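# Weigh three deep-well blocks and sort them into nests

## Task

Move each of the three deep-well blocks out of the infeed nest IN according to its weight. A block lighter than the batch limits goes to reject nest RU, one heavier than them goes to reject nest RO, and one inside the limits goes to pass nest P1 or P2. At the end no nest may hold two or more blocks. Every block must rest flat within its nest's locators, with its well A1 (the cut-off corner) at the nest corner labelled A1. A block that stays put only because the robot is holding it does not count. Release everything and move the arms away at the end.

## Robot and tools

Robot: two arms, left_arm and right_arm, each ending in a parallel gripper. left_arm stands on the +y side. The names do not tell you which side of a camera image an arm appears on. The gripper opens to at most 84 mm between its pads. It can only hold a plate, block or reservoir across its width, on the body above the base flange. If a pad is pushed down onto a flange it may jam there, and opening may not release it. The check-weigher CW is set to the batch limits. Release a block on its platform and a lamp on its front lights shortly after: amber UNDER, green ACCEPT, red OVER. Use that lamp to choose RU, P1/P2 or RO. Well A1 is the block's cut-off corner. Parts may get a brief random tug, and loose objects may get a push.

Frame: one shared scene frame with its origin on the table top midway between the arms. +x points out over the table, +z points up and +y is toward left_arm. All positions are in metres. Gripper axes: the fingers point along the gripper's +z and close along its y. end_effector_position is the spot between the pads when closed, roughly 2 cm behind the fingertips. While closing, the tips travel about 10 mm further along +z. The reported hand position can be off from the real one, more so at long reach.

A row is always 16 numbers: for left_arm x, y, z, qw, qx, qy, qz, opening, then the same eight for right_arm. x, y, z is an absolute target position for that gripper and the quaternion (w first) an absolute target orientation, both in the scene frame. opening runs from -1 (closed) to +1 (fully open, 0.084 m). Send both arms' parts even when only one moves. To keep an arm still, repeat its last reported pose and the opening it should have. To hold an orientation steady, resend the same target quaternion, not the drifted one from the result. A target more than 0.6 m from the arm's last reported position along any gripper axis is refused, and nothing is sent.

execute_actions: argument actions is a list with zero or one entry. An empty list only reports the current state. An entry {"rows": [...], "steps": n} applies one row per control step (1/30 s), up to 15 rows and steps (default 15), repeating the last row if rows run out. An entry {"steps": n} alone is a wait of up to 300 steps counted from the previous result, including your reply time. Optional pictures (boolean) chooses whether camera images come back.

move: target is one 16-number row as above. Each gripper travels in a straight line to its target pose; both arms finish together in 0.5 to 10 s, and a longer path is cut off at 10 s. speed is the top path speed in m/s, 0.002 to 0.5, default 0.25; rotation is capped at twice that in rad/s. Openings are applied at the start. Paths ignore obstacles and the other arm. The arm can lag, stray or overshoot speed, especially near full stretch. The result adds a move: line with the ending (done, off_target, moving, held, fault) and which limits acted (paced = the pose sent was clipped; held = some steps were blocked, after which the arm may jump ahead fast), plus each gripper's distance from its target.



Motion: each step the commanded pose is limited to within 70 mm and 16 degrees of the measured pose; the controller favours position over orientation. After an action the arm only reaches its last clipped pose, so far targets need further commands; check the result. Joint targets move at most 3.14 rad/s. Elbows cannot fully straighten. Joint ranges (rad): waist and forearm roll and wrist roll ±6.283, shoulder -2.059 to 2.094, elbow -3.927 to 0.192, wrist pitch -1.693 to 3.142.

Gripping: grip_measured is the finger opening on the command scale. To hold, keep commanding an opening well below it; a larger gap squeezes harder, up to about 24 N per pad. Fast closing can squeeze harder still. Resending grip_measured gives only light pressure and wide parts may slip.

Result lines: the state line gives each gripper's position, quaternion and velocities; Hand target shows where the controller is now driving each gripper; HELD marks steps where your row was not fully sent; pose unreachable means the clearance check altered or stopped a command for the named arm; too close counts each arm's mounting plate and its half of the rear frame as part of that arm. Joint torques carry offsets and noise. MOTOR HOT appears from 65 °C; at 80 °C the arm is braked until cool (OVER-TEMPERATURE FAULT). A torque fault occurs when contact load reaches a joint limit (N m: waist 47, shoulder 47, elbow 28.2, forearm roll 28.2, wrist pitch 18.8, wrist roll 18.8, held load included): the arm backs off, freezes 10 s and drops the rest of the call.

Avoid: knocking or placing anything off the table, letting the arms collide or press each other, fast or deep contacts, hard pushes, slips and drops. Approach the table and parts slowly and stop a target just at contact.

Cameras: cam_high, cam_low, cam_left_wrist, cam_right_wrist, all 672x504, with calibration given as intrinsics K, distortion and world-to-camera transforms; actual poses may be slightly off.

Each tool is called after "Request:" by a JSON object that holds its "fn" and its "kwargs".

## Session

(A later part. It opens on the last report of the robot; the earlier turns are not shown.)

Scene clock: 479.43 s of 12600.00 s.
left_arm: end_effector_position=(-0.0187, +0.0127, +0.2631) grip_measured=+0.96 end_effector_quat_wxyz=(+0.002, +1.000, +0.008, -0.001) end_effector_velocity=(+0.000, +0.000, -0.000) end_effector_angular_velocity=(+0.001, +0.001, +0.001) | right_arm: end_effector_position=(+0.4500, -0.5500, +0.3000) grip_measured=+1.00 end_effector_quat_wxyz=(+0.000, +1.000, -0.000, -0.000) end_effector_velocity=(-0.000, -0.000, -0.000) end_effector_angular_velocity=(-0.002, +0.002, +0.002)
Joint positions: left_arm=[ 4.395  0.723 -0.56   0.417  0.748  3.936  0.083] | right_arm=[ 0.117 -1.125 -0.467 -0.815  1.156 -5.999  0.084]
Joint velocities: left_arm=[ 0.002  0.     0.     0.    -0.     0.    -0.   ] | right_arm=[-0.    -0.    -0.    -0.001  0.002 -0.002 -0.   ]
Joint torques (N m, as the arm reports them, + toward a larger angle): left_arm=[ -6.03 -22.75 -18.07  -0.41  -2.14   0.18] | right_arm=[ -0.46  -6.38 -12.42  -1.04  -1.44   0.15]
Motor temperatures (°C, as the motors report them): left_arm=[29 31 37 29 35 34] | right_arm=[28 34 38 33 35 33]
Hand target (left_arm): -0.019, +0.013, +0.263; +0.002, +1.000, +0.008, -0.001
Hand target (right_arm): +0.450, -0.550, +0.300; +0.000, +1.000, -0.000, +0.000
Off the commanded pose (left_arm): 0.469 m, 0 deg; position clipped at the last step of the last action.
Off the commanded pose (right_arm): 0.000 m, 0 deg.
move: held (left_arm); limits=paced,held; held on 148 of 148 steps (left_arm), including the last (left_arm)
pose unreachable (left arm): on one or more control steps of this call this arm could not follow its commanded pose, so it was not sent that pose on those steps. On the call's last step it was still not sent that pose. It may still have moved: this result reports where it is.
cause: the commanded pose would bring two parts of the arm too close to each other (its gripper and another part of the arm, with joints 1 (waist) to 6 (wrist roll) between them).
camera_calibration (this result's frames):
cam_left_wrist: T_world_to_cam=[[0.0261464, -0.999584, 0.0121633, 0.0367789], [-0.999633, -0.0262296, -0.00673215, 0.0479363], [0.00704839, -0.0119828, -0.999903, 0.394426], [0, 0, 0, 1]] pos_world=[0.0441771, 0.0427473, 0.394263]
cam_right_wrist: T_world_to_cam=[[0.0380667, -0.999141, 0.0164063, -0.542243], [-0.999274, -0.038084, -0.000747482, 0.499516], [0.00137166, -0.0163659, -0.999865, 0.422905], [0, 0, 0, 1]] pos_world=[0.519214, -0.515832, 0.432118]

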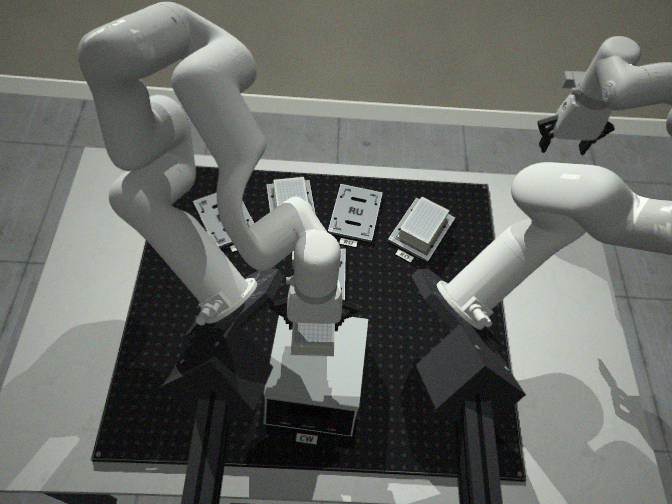

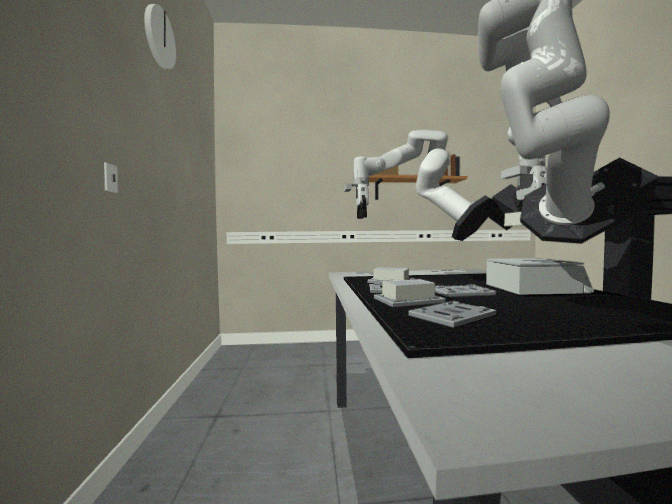

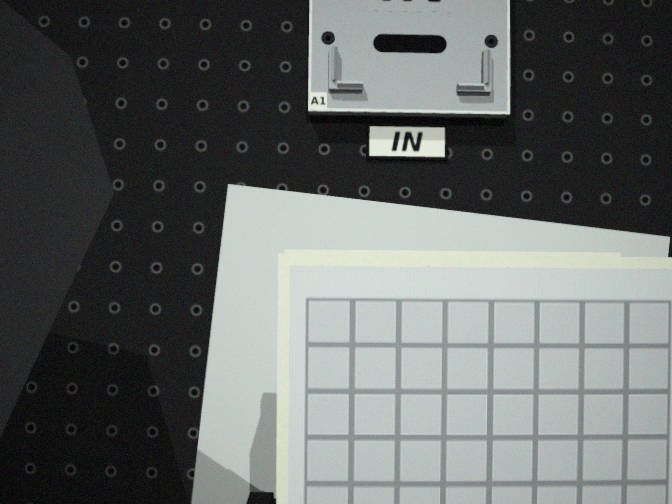

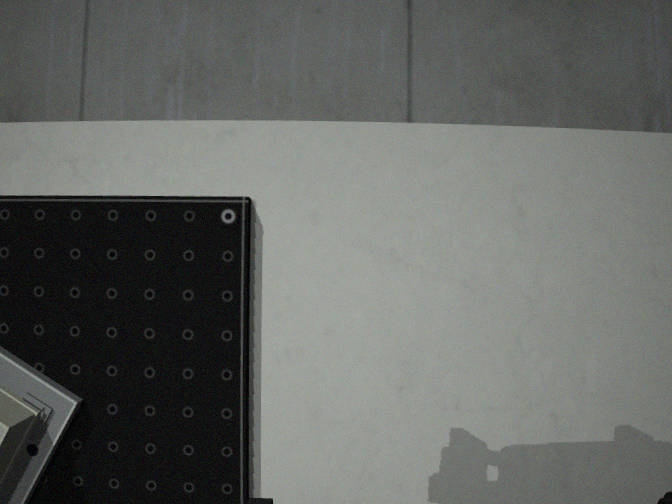

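Go out forward first, then up.

Request:
{"fn": "move", "kwargs": {"target": [0.0,-0.01,0.22,0,1,0.008,0,-1,0.45,-0.55,0.3,0,1,0,0,1], "speed": 0.05}}

Request:
{"fn": "move", "kwargs": {"target": [0.17,-0.01,0.24,0,1,0.008,0,-1,0.45,-0.55,0.3,0,1,0,0,1], "speed": 0.1}}

Request:
{"fn": "move", "kwargs": {"target": [0.12,0.0,0.6,0,1,0.008,0,-1,0.45,-0.55,0.3,0,1,0,0,1], "speed": 0.1}}

Scene clock: 494.03 s of 12600.00 s.
left_arm: end_effector_position=(-0.0002, -0.0100, +0.2203) grip_measured=+0.96 end_effector_quat_wxyz=(+0.000, +1.000, +0.008, -0.000) end_effector_velocity=(+0.001, -0.001, -0.001) end_effector_angular_velocity=(-0.002, -0.001, -0.001) | right_arm: end_effector_position=(+0.4500, -0.5500, +0.3000) grip_measured=+1.00 end_effector_quat_wxyz=(+0.000, +1.000, -0.000, +0.000) end_effector_velocity=(+0.000, +0.000, +0.000) end_effector_angular_velocity=(+0.001, -0.001, -0.002)
Joint positions: left_arm=[ 4.584  0.859 -0.607  0.689  0.698  3.819  0.083] | right_arm=[ 0.117 -1.125 -0.467 -0.815  1.156 -5.999  0.084]
Joint velocities: left_arm=[ 0.006  0.004 -0.002  0.012 -0.001 -0.005  0.   ] | right_arm=[-0.001 -0.    -0.     0.001 -0.002  0.001  0.   ]
Joint torques (N m, as the arm reports them, + toward a larger angle): left_arm=[ -8.58 -24.82 -15.42  -0.63  -2.27  -0.01] | right_arm=[  0.21  -6.92 -13.14  -0.73  -1.48  -0.05]
Motor temperatures (°C, as the motors report them): left_arm=[29 31 37 29 35 34] | right_arm=[28 34 39 33 35 33]
Hand target (left_arm): -0.000, -0.010, +0.220; +0.000, +1.000, +0.008, -0.000
Hand target (right_arm): +0.450, -0.550, +0.300; -0.000, +1.000, +0.000, +0.000
Off the commanded pose (left_arm): 0.000 m, 0 deg.
Off the commanded pose (right_arm): 0.000 m, 0 deg.
After step 90, 10.13 s passed at rest.
move: done
camera_calibration (this result's frames):
cam_left_wrist: T_world_to_cam=[[0.0252399, -0.999646, 0.00838731, 0.0149663], [-0.999642, -0.0253122, -0.00862879, 0.0659339], [0.00883804, -0.00816652, -0.999928, 0.351308], [0, 0, 0, 1]] pos_world=[0.0624277, 0.0194989, 0.351726]
cam_right_wrist: T_world_to_cam=[[0.0380666, -0.999141, 0.0164062, -0.542243], [-0.999274, -0.038084, -0.000747631, 0.499516], [0.0013718, -0.0163659, -0.999865, 0.422905], [0, 0, 0, 1]] pos_world=[0.519214, -0.515832, 0.432118]

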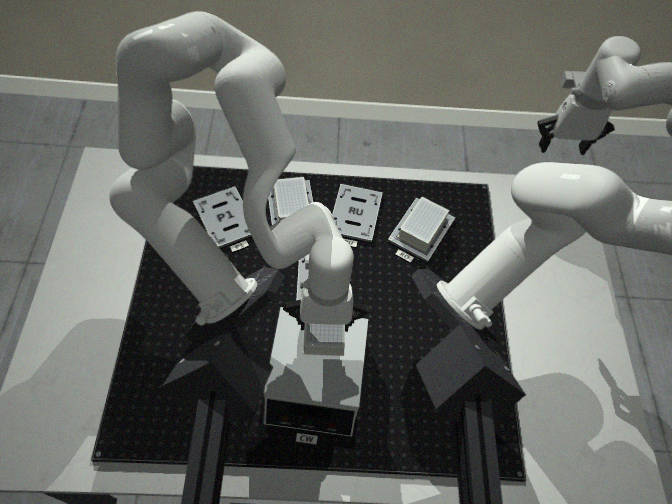

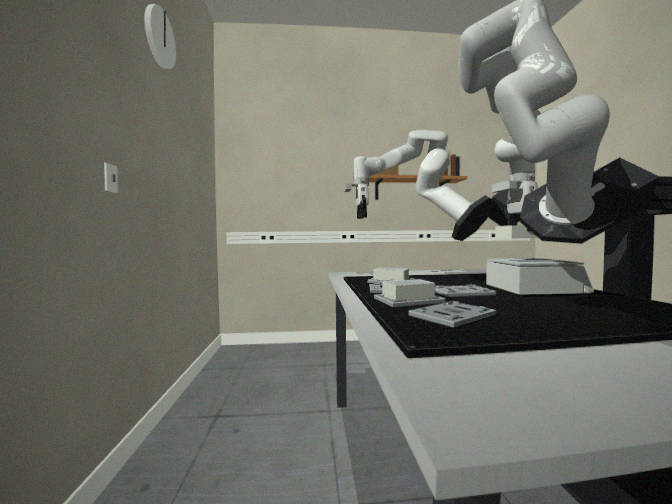

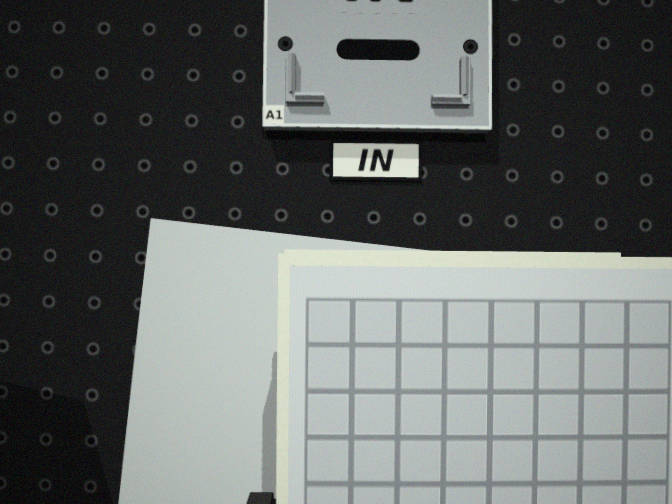

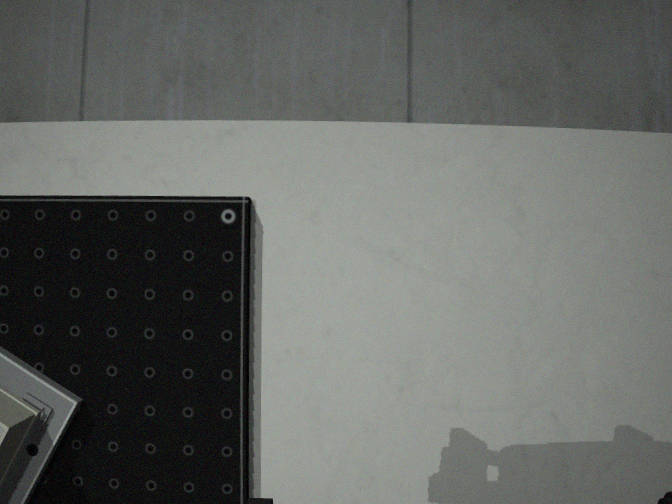

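Scene clock: 496.20 s of 12600.00 s.
left_arm: end_effector_position=(+0.1693, -0.0104, +0.2403) grip_measured=+0.96 end_effector_quat_wxyz=(-0.000, +1.000, +0.008, -0.000) end_effector_velocity=(+0.003, -0.001, +0.000) end_effector_angular_velocity=(-0.001, +0.001, +0.000) | right_arm: end_effector_position=(+0.4500, -0.5500, +0.3000) grip_measured=+1.00 end_effector_quat_wxyz=(+0.000, +1.000, -0.000, +0.000) end_effector_velocity=(-0.000, -0.001, -0.000) end_effector_angular_velocity=(-0.002, +0.001, +0.001)
Joint positions: left_arm=[ 5.028  0.486 -0.56   0.945  0.946  4.098  0.083] | right_arm=[ 0.117 -1.125 -0.467 -0.815  1.156 -5.999  0.084]
Joint velocities: left_arm=[ 0.006 -0.004 -0.002  0.001  0.002  0.007  0.   ] | right_arm=[-0.002 -0.    -0.    -0.001  0.    -0.001 -0.   ]
Joint torques (N m, as the arm reports them, + toward a larger angle): left_arm=[-12.74 -18.22 -13.56  -0.48  -2.23   0.1 ] | right_arm=[  0.49  -6.51 -12.46  -0.69  -1.35  -0.08]
Motor temperatures (°C, as the motors report them): left_arm=[29 30 37 29 35 34] | right_arm=[28 34 39 33 35 33]
Hand target (left_arm): +0.170, -0.010, +0.240; +0.000, +1.000, +0.008, -0.000
Hand target (right_arm): +0.450, -0.550, +0.300; -0.000, +1.000, +0.000, +0.000
Off the commanded pose (left_arm): 0.001 m, 0 deg.
Off the commanded pose (right_arm): 0.000 m, 0 deg.
move: done
camera_calibration (this result's frames):
cam_left_wrist: T_world_to_cam=[[0.0252032, -0.999651, 0.0079126, 0.0102286], [-0.99964, -0.025274, -0.00898923, 0.23564], [0.00918608, -0.00768319, -0.999928, 0.369761], [0, 0, 0, 1]] pos_world=[0.231901, 0.0190215, 0.371771]
cam_right_wrist: T_world_to_cam=[[0.0380667, -0.999141, 0.0164062, -0.542243], [-0.999274, -0.0380841, -0.000747603, 0.499516], [0.00137178, -0.0163658, -0.999865, 0.422905], [0, 0, 0, 1]] pos_world=[0.519214, -0.515832, 0.432118]

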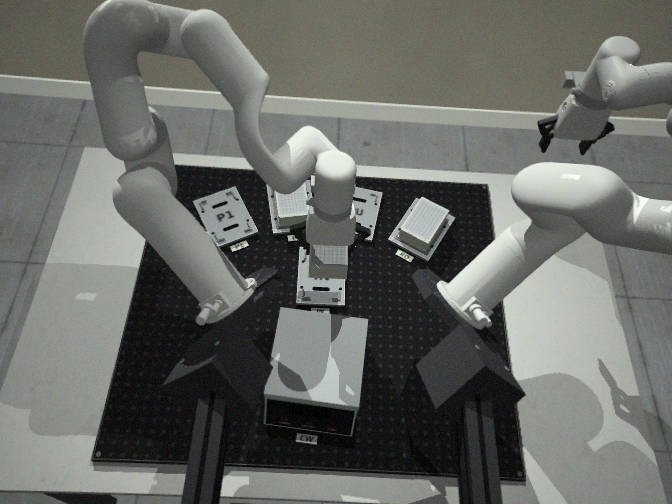

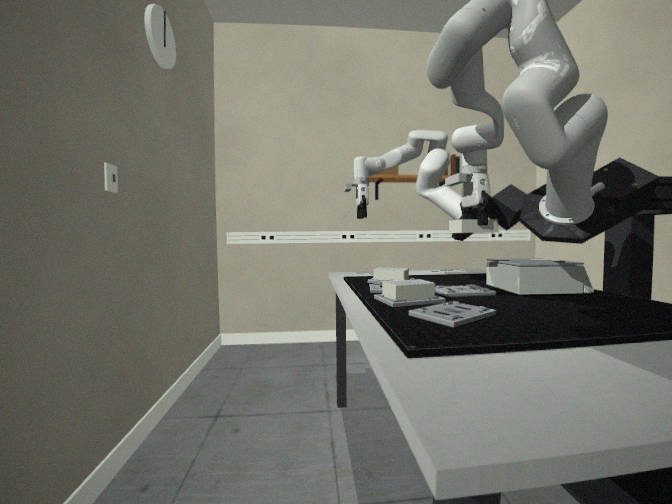

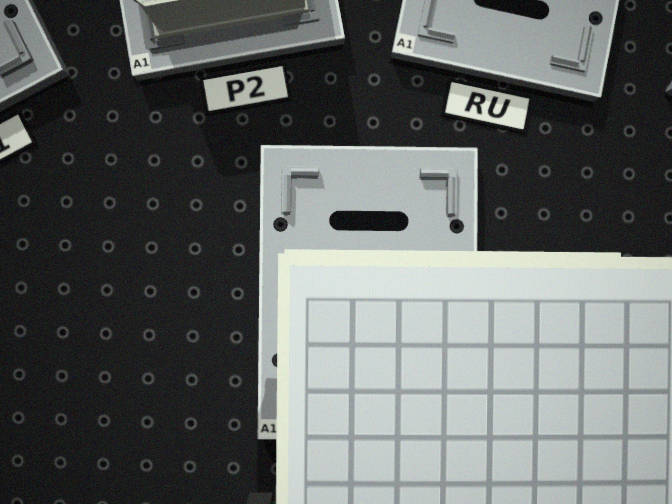

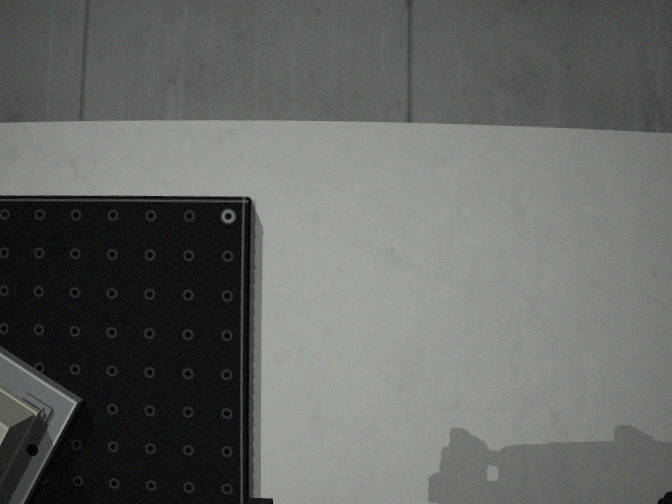

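Scene clock: 500.30 s of 12600.00 s.
left_arm: end_effector_position=(+0.1199, +0.0001, +0.5993) grip_measured=+0.96 end_effector_quat_wxyz=(-0.000, +1.000, +0.009, +0.001) end_effector_velocity=(+0.000, -0.001, +0.003) end_effector_angular_velocity=(-0.000, +0.000, +0.001) | right_arm: end_effector_position=(+0.4500, -0.5500, +0.3000) grip_measured=+1.00 end_effector_quat_wxyz=(-0.000, +1.000, -0.000, +0.000) end_effector_velocity=(-0.000, +0.000, -0.000) end_effector_angular_velocity=(+0.000, +0.001, -0.000)
Joint positions: left_arm=[ 4.404  0.424 -1.347  0.294  1.785  4.317  0.083] | right_arm=[ 0.117 -1.125 -0.467 -0.815  1.156 -5.999  0.084]
Joint velocities: left_arm=[-0.001  0.006 -0.014 -0.     0.008  0.     0.   ] | right_arm=[ 0.    -0.     0.     0.     0.001  0.001 -0.   ]
Joint torques (N m, as the arm reports them, + toward a larger angle): left_arm=[ -8.87 -15.53 -18.87  -0.46  -2.13   0.16] | right_arm=[  0.57  -7.07 -12.39  -0.82  -1.47  -0.07]
Motor temperatures (°C, as the motors report them): left_arm=[29 30 37 29 35 34] | right_arm=[28 34 39 33 35 33]
Hand target (left_arm): +0.120, +0.000, +0.600; -0.000, +1.000, +0.009, +0.001
Hand target (right_arm): +0.450, -0.550, +0.300; +0.000, +1.000, +0.000, +0.000
Off the commanded pose (left_arm): 0.001 m, 0 deg.
Off the commanded pose (right_arm): 0.000 m, 0 deg.
move: done
camera_calibration (this result's frames):
cam_left_wrist: T_world_to_cam=[[0.0282394, -0.999574, 0.00738189, 0.0190378], [-0.999543, -0.0283164, -0.010553, 0.190696], [0.0107576, -0.00708051, -0.999917, 0.729075], [0, 0, 0, 1]] pos_world=[0.182228, 0.0295917, 0.730887]
cam_right_wrist: T_world_to_cam=[[0.0380665, -0.999141, 0.0164062, -0.542242], [-0.999274, -0.0380839, -0.000747699, 0.499516], [0.00137187, -0.0163658, -0.999865, 0.422905], [0, 0, 0, 1]] pos_world=[0.519214, -0.515832, 0.432118]

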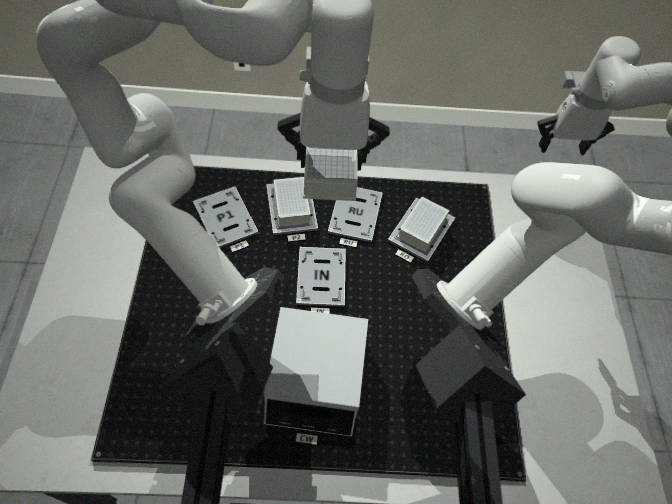

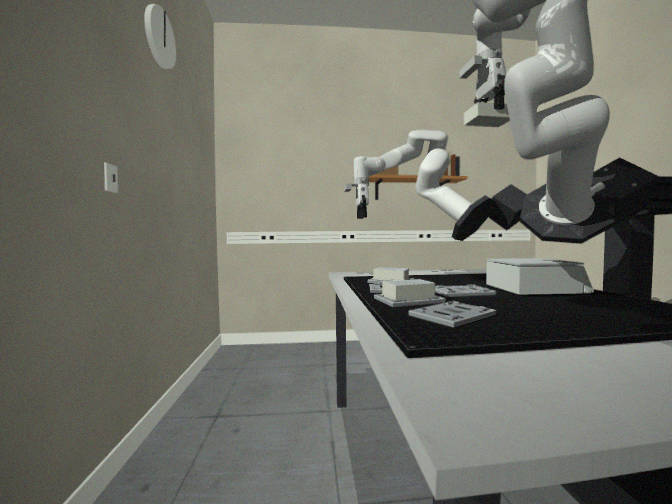

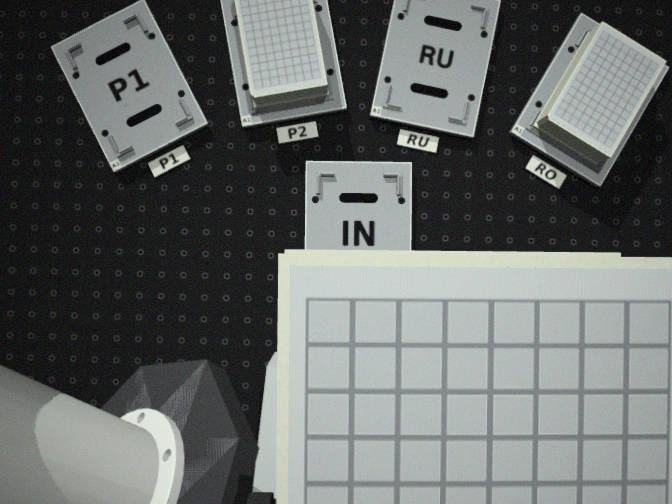

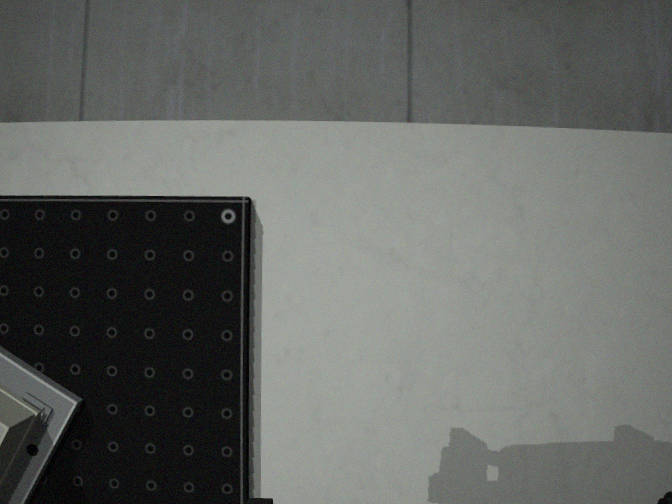

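Request:
{"fn": "move", "kwargs": {"target": [-0.15,0.3,0.6,0,1,0.008,0,-1,0.45,-0.55,0.3,0,1,0,0,1], "speed": 0.1}}

Request:
{"fn": "move", "kwargs": {"target": [-0.15,0.65,0.42,0,1,0.008,0,-1,0.45,-0.55,0.3,0,1,0,0,1], "speed": 0.1}}

Scene clock: 512.93 s of 12600.00 s.
left_arm: end_effector_position=(-0.1492, +0.2997, +0.5992) grip_measured=+0.96 end_effector_quat_wxyz=(+0.001, +1.000, +0.009, +0.000) end_effector_velocity=(-0.001, +0.001, +0.000) end_effector_angular_velocity=(-0.001, +0.001, +0.000) | right_arm: end_effector_position=(+0.4500, -0.5500, +0.3000) grip_measured=+1.00 end_effector_quat_wxyz=(+0.000, +1.000, -0.000, +0.000) end_effector_velocity=(+0.000, -0.000, +0.000) end_effector_angular_velocity=(-0.002, -0.001, +0.002)
Joint positions: left_arm=[ 3.636  0.235 -1.232 -0.322  1.845  3.673  0.083] | right_arm=[ 0.117 -1.125 -0.467 -0.815  1.156 -5.999  0.084]
Joint velocities: left_arm=[-0.002  0.002 -0.003 -0.002 -0.001 -0.003  0.   ] | right_arm=[ 0.001  0.     0.    -0.002 -0.    -0.001 -0.   ]
Joint torques (N m, as the arm reports them, + toward a larger angle): left_arm=[  6.5   -9.29 -18.    -0.64  -2.13   0.05] | right_arm=[  0.01  -5.95 -12.63  -0.91  -1.3    0.05]
Motor temperatures (°C, as the motors report them): left_arm=[29 30 38 29 35 34] | right_arm=[28 34 39 33 35 33]
Hand target (left_arm): -0.149, +0.300, +0.599; +0.001, +1.000, +0.009, +0.000
Hand target (right_arm): +0.450, -0.550, +0.300; -0.000, +1.000, +0.000, +0.000
Off the commanded pose (left_arm): 0.001 m, 0 deg.
Off the commanded pose (right_arm): 0.000 m, 0 deg.
After step 90, 5.10 s passed at rest.
move: done
camera_calibration (this result's frames):
cam_left_wrist: T_world_to_cam=[[0.0271736, -0.99958, 0.0100853, 0.324355], [-0.999587, -0.0272653, -0.00907056, -0.0710561], [0.00934172, -0.00983462, -0.999908, 0.73456], [0, 0, 0, 1]] pos_world=[-0.0867027, 0.329505, 0.730577]
cam_right_wrist: T_world_to_cam=[[0.0380665, -0.999141, 0.0164062, -0.542242], [-0.999274, -0.0380838, -0.000747637, 0.499516], [0.00137181, -0.0163659, -0.999865, 0.422905], [0, 0, 0, 1]] pos_world=[0.519214, -0.515832, 0.432118]

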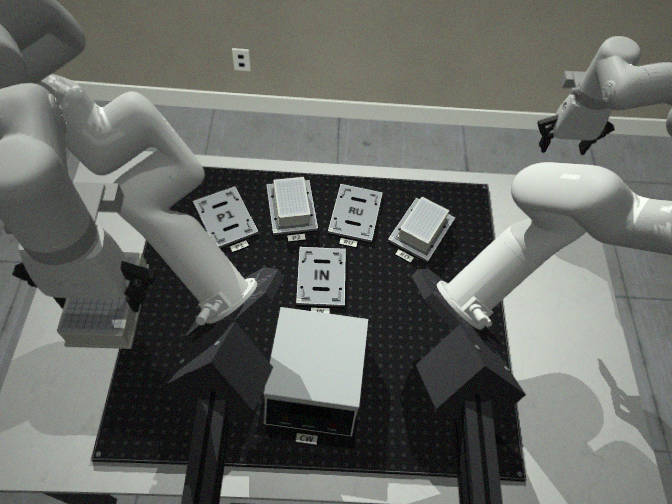

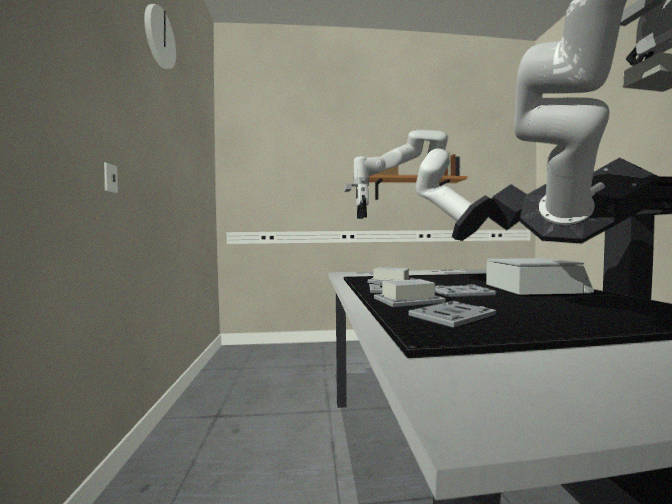

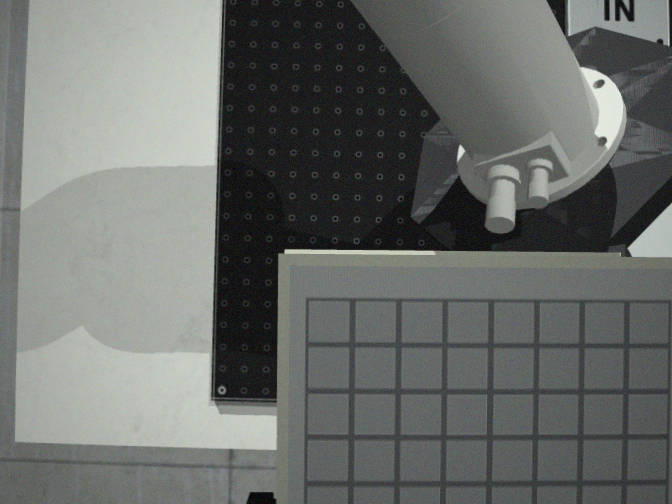

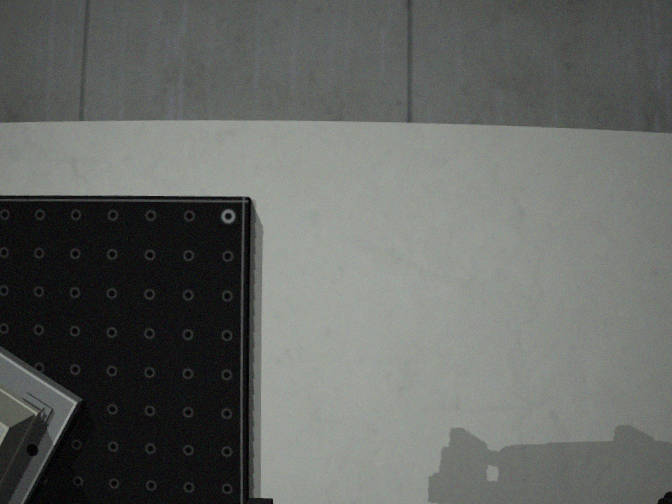

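Scene clock: 517.37 s of 12600.00 s.
left_arm: end_effector_position=(-0.1497, +0.6491, +0.4197) grip_measured=+0.96 end_effector_quat_wxyz=(+0.001, +1.000, +0.008, -0.001) end_effector_velocity=(+0.000, +0.002, -0.001) end_effector_angular_velocity=(-0.001, -0.002, -0.001) | right_arm: end_effector_position=(+0.4500, -0.5500, +0.3000) grip_measured=+1.00 end_effector_quat_wxyz=(+0.000, +1.000, -0.000, +0.000) end_effector_velocity=(+0.000, -0.000, +0.000) end_effector_angular_velocity=(-0.001, -0.001, +0.002)
Joint positions: left_arm=[ 2.801 -0.084 -1.071 -0.833  1.556  2.978  0.083] | right_arm=[ 0.117 -1.125 -0.467 -0.815  1.156 -5.999  0.084]
Joint velocities: left_arm=[-0.005  0.002 -0.003 -0.001 -0.001 -0.003 -0.   ] | right_arm=[ 0.001 -0.     0.    -0.002  0.    -0.     0.   ]
Joint torques (N m, as the arm reports them, + toward a larger angle): left_arm=[ 13.77 -12.02 -14.57  -0.69  -2.25  -0.11] | right_arm=[  0.2   -6.45 -12.7   -0.73  -1.28   0.05]
Motor temperatures (°C, as the motors report them): left_arm=[29 30 37 29 35 34] | right_arm=[28 34 39 33 35 33]
Hand target (left_arm): -0.150, +0.649, +0.420; +0.001, +1.000, +0.008, -0.001
Hand target (right_arm): +0.450, -0.550, +0.300; -0.000, +1.000, -0.000, +0.000
Off the commanded pose (left_arm): 0.001 m, 0 deg.
Off the commanded pose (right_arm): 0.000 m, 0 deg.
move: done
camera_calibration (this result's frames):
cam_left_wrist: T_world_to_cam=[[0.0260834, -0.999606, 0.0103226, 0.675146], [-0.999631, -0.0261591, -0.00726672, -0.0650604], [0.00753389, -0.0101293, -0.99992, 0.558474], [0, 0, 0, 1]] pos_world=[-0.086854, 0.678835, 0.550988]
cam_right_wrist: T_world_to_cam=[[0.0380666, -0.999141, 0.0164062, -0.542242], [-0.999274, -0.038084, -0.00074764, 0.499516], [0.00137181, -0.0163659, -0.999865, 0.422905], [0, 0, 0, 1]] pos_world=[0.519214, -0.515832, 0.432118]

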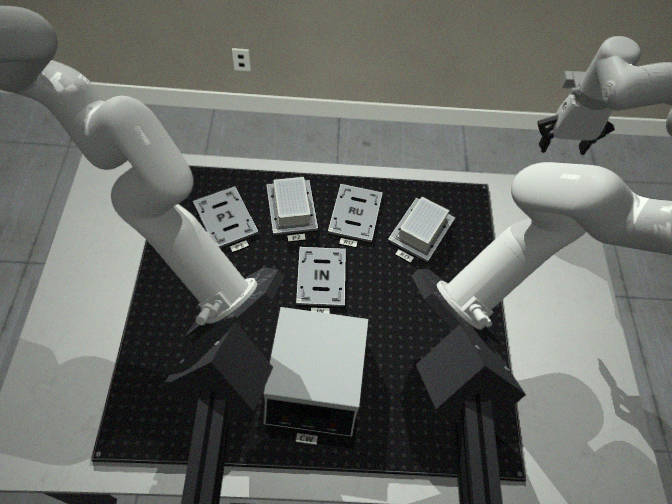

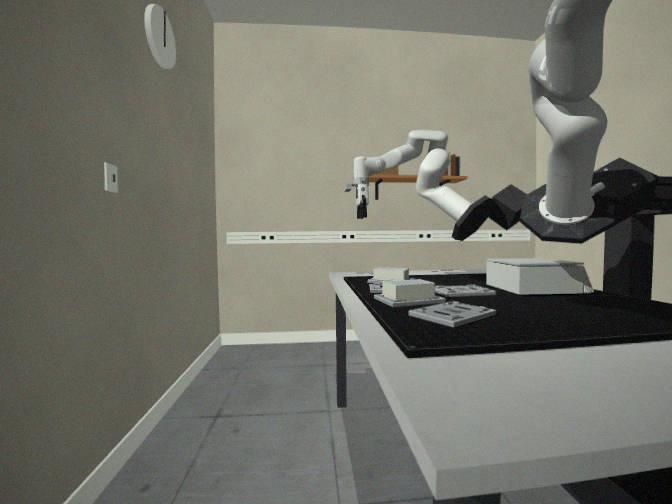

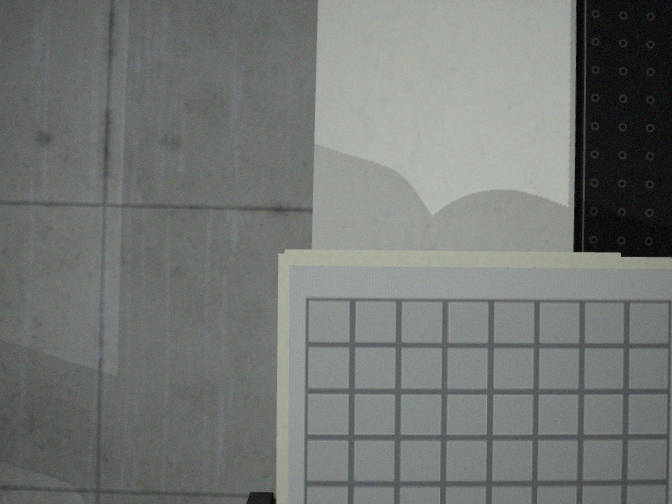

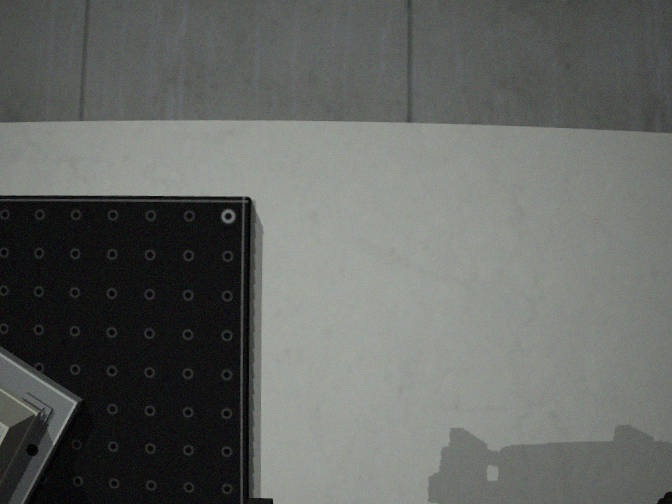

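Request:
{"fn": "move", "kwargs": {"target": [0.1,0.78,0.28,0,1,0.008,0,-1,0.45,-0.55,0.3,0,1,0,0,1], "speed": 0.1}}

Request:
{"fn": "move", "kwargs": {"target": [0.4,0.72,0.25,0,1,0.008,0,-1,0.45,-0.55,0.3,0,1,0,0,1], "speed": 0.07}}

Scene clock: 529.17 s of 12600.00 s.
left_arm: end_effector_position=(+0.0997, +0.7794, +0.2803) grip_measured=+0.96 end_effector_quat_wxyz=(+0.000, +1.000, +0.008, -0.001) end_effector_velocity=(+0.001, +0.001, -0.001) end_effector_angular_velocity=(+0.000, +0.002, +0.000) | right_arm: end_effector_position=(+0.4500, -0.5500, +0.3000) grip_measured=+1.00 end_effector_quat_wxyz=(-0.000, +1.000, +0.000, +0.000) end_effector_velocity=(-0.000, -0.000, -0.000) end_effector_angular_velocity=(-0.001, +0.000, +0.000)
Joint positions: left_arm=[ 2.005 -0.514 -0.898 -0.9    1.112  2.285  0.083] | right_arm=[ 0.117 -1.125 -0.467 -0.815  1.156 -5.999  0.084]
Joint velocities: left_arm=[-0.005  0.001 -0.003  0.003 -0.004 -0.006 -0.   ] | right_arm=[-0.     0.    -0.    -0.001  0.     0.    -0.   ]
Joint torques (N m, as the arm reports them, + toward a larger angle): left_arm=[  7.49 -21.84 -14.8   -0.44  -2.24   0.04] | right_arm=[ -0.02  -7.07 -12.41  -1.02  -1.36  -0.07]
Motor temperatures (°C, as the motors report them): left_arm=[29 30 37 29 35 34] | right_arm=[28 34 39 33 35 33]
Hand target (left_arm): +0.100, +0.780, +0.280; +0.000, +1.000, +0.007, -0.001
Hand target (right_arm): +0.450, -0.550, +0.300; -0.000, +1.000, +0.000, +0.000
Off the commanded pose (left_arm): 0.001 m, 0 deg.
Off the commanded pose (right_arm): 0.000 m, 0 deg.
After step 90, 5.17 s passed at rest.
move: done
camera_calibration (this result's frames):
cam_left_wrist: T_world_to_cam=[[0.0247794, -0.999655, 0.00875586, 0.801003], [-0.99967, -0.0248369, -0.00652234, 0.185325], [0.00673756, -0.00859135, -0.99994, 0.417363], [0, 0, 0, 1]] pos_world=[0.162604, 0.808915, 0.411533]
cam_right_wrist: T_world_to_cam=[[0.0380667, -0.999141, 0.0164061, -0.542242], [-0.999274, -0.0380841, -0.00074762, 0.499516], [0.00137179, -0.0163658, -0.999865, 0.422905], [0, 0, 0, 1]] pos_world=[0.519214, -0.515832, 0.432118]

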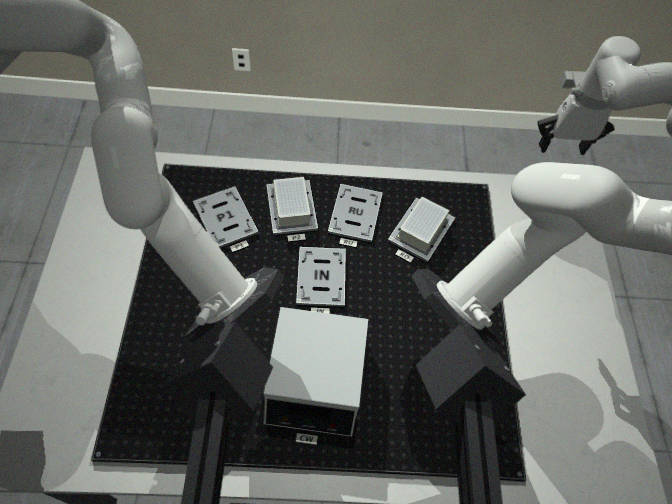

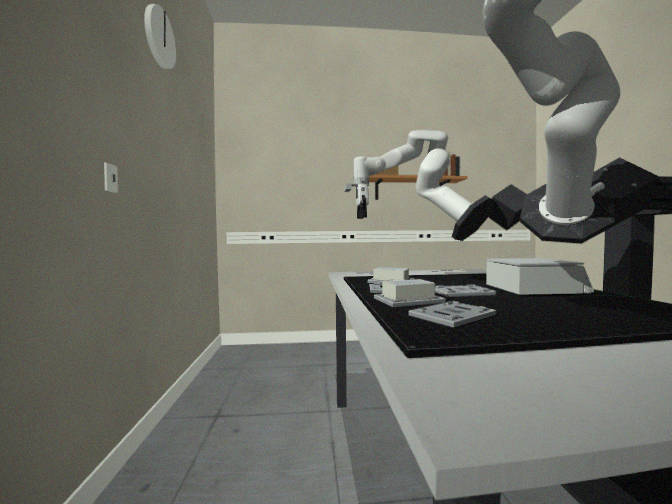

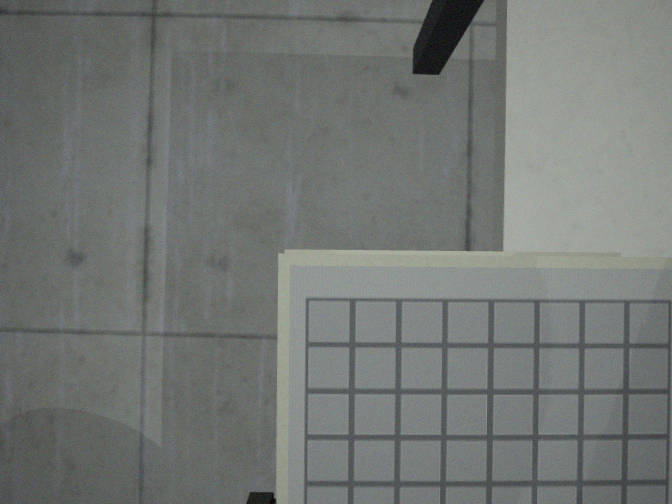

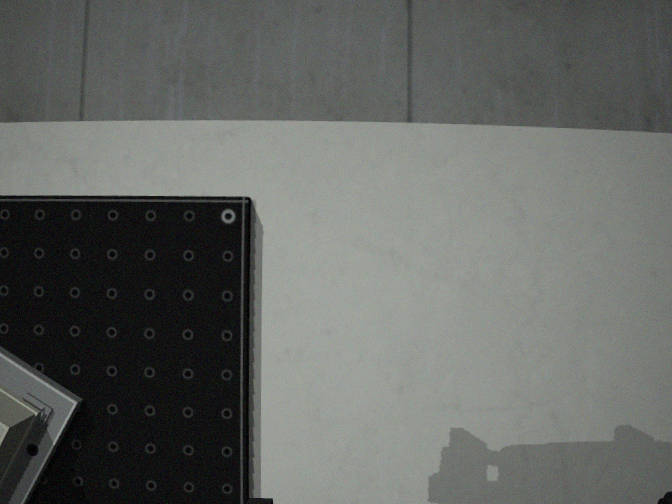

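Scene clock: 534.00 s of 12600.00 s.
left_arm: end_effector_position=(+0.3997, +0.7199, +0.2504) grip_measured=+0.96 end_effector_quat_wxyz=(-0.001, +1.000, +0.007, -0.001) end_effector_velocity=(+0.002, +0.000, +0.000) end_effector_angular_velocity=(+0.003, +0.002, +0.001) | right_arm: end_effector_position=(+0.4500, -0.5500, +0.3000) grip_measured=+1.00 end_effector_quat_wxyz=(+0.000, +1.000, +0.000, -0.000) end_effector_velocity=(+0.000, -0.000, +0.000) end_effector_angular_velocity=(-0.000, -0.001, +0.000)
Joint positions: left_arm=[ 1.007 -0.737 -0.879 -0.13   0.719  1.049  0.083] | right_arm=[ 0.117 -1.125 -0.467 -0.815  1.156 -5.999  0.084]
Joint velocities: left_arm=[-0.007  0.003 -0.004  0.013 -0.001 -0.016 -0.   ] | right_arm=[-0.     0.    -0.    -0.001 -0.001  0.     0.   ]
Joint torques (N m, as the arm reports them, + toward a larger angle): left_arm=[  1.79 -33.42 -19.03  -0.39  -2.22   0.17] | right_arm=[  0.2   -7.34 -12.23  -0.8   -1.39  -0.25]
Motor temperatures (°C, as the motors report them): left_arm=[29 30 37 29 35 34] | right_arm=[28 34 39 33 35 33]
Hand target (left_arm): +0.400, +0.720, +0.250; -0.001, +1.000, +0.007, -0.001
Hand target (right_arm): +0.450, -0.550, +0.300; +0.000, +1.000, -0.000, -0.000
Off the commanded pose (left_arm): 0.000 m, 0 deg.
Off the commanded pose (right_arm): 0.000 m, 0 deg.
move: done
camera_calibration (this result's frames):
cam_left_wrist: T_world_to_cam=[[0.023685, -0.999699, 0.00635715, 0.735399], [-0.999692, -0.0237307, -0.0072226, 0.482993], [0.00737128, -0.00618413, -0.999954, 0.382976], [0, 0, 0, 1]] pos_world=[0.462604, 0.749008, 0.381772]
cam_right_wrist: T_world_to_cam=[[0.0380667, -0.999141, 0.0164062, -0.542243], [-0.999274, -0.0380841, -0.000747486, 0.499516], [0.00137166, -0.0163659, -0.999865, 0.422905], [0, 0, 0, 1]] pos_world=[0.519214, -0.515832, 0.432118]

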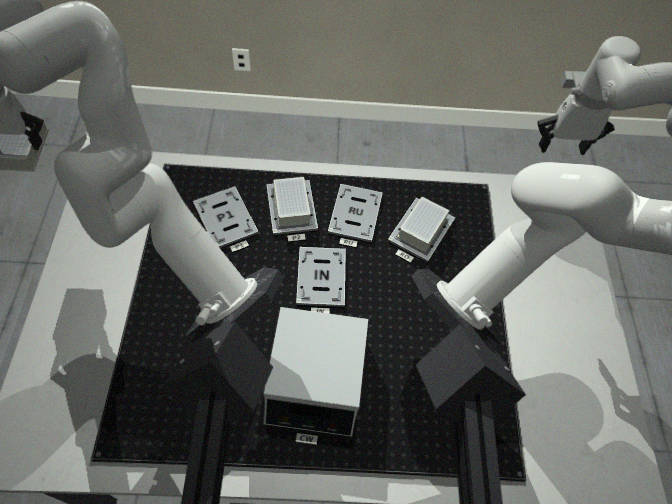

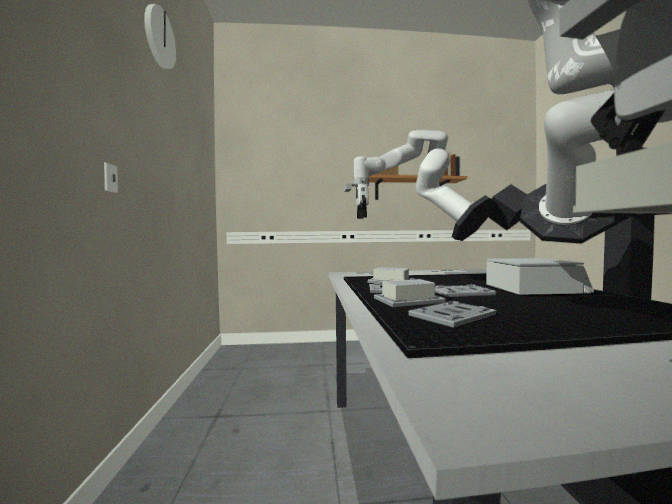

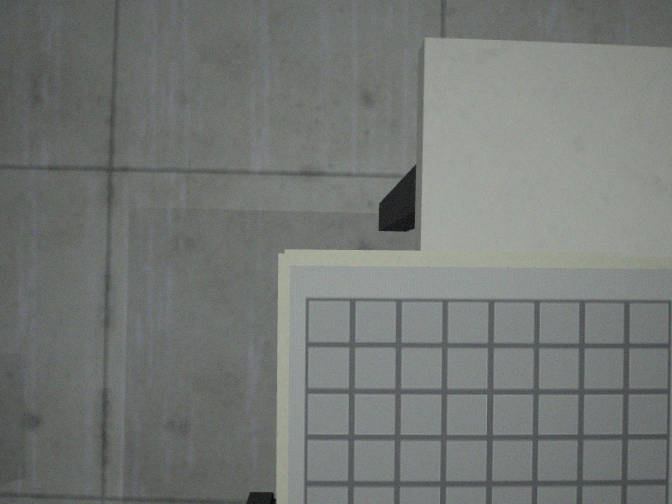

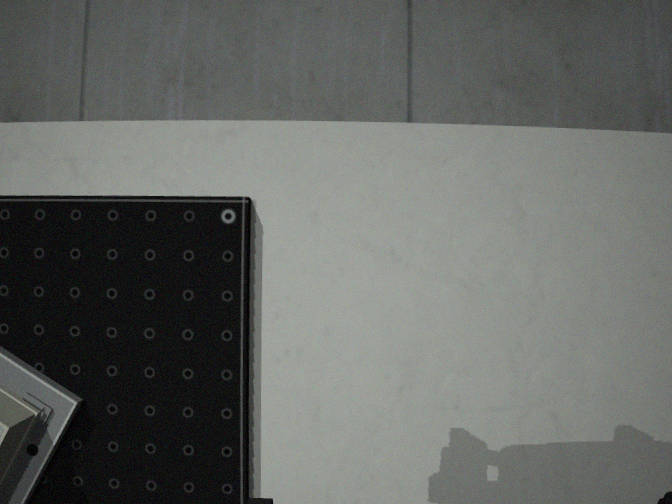

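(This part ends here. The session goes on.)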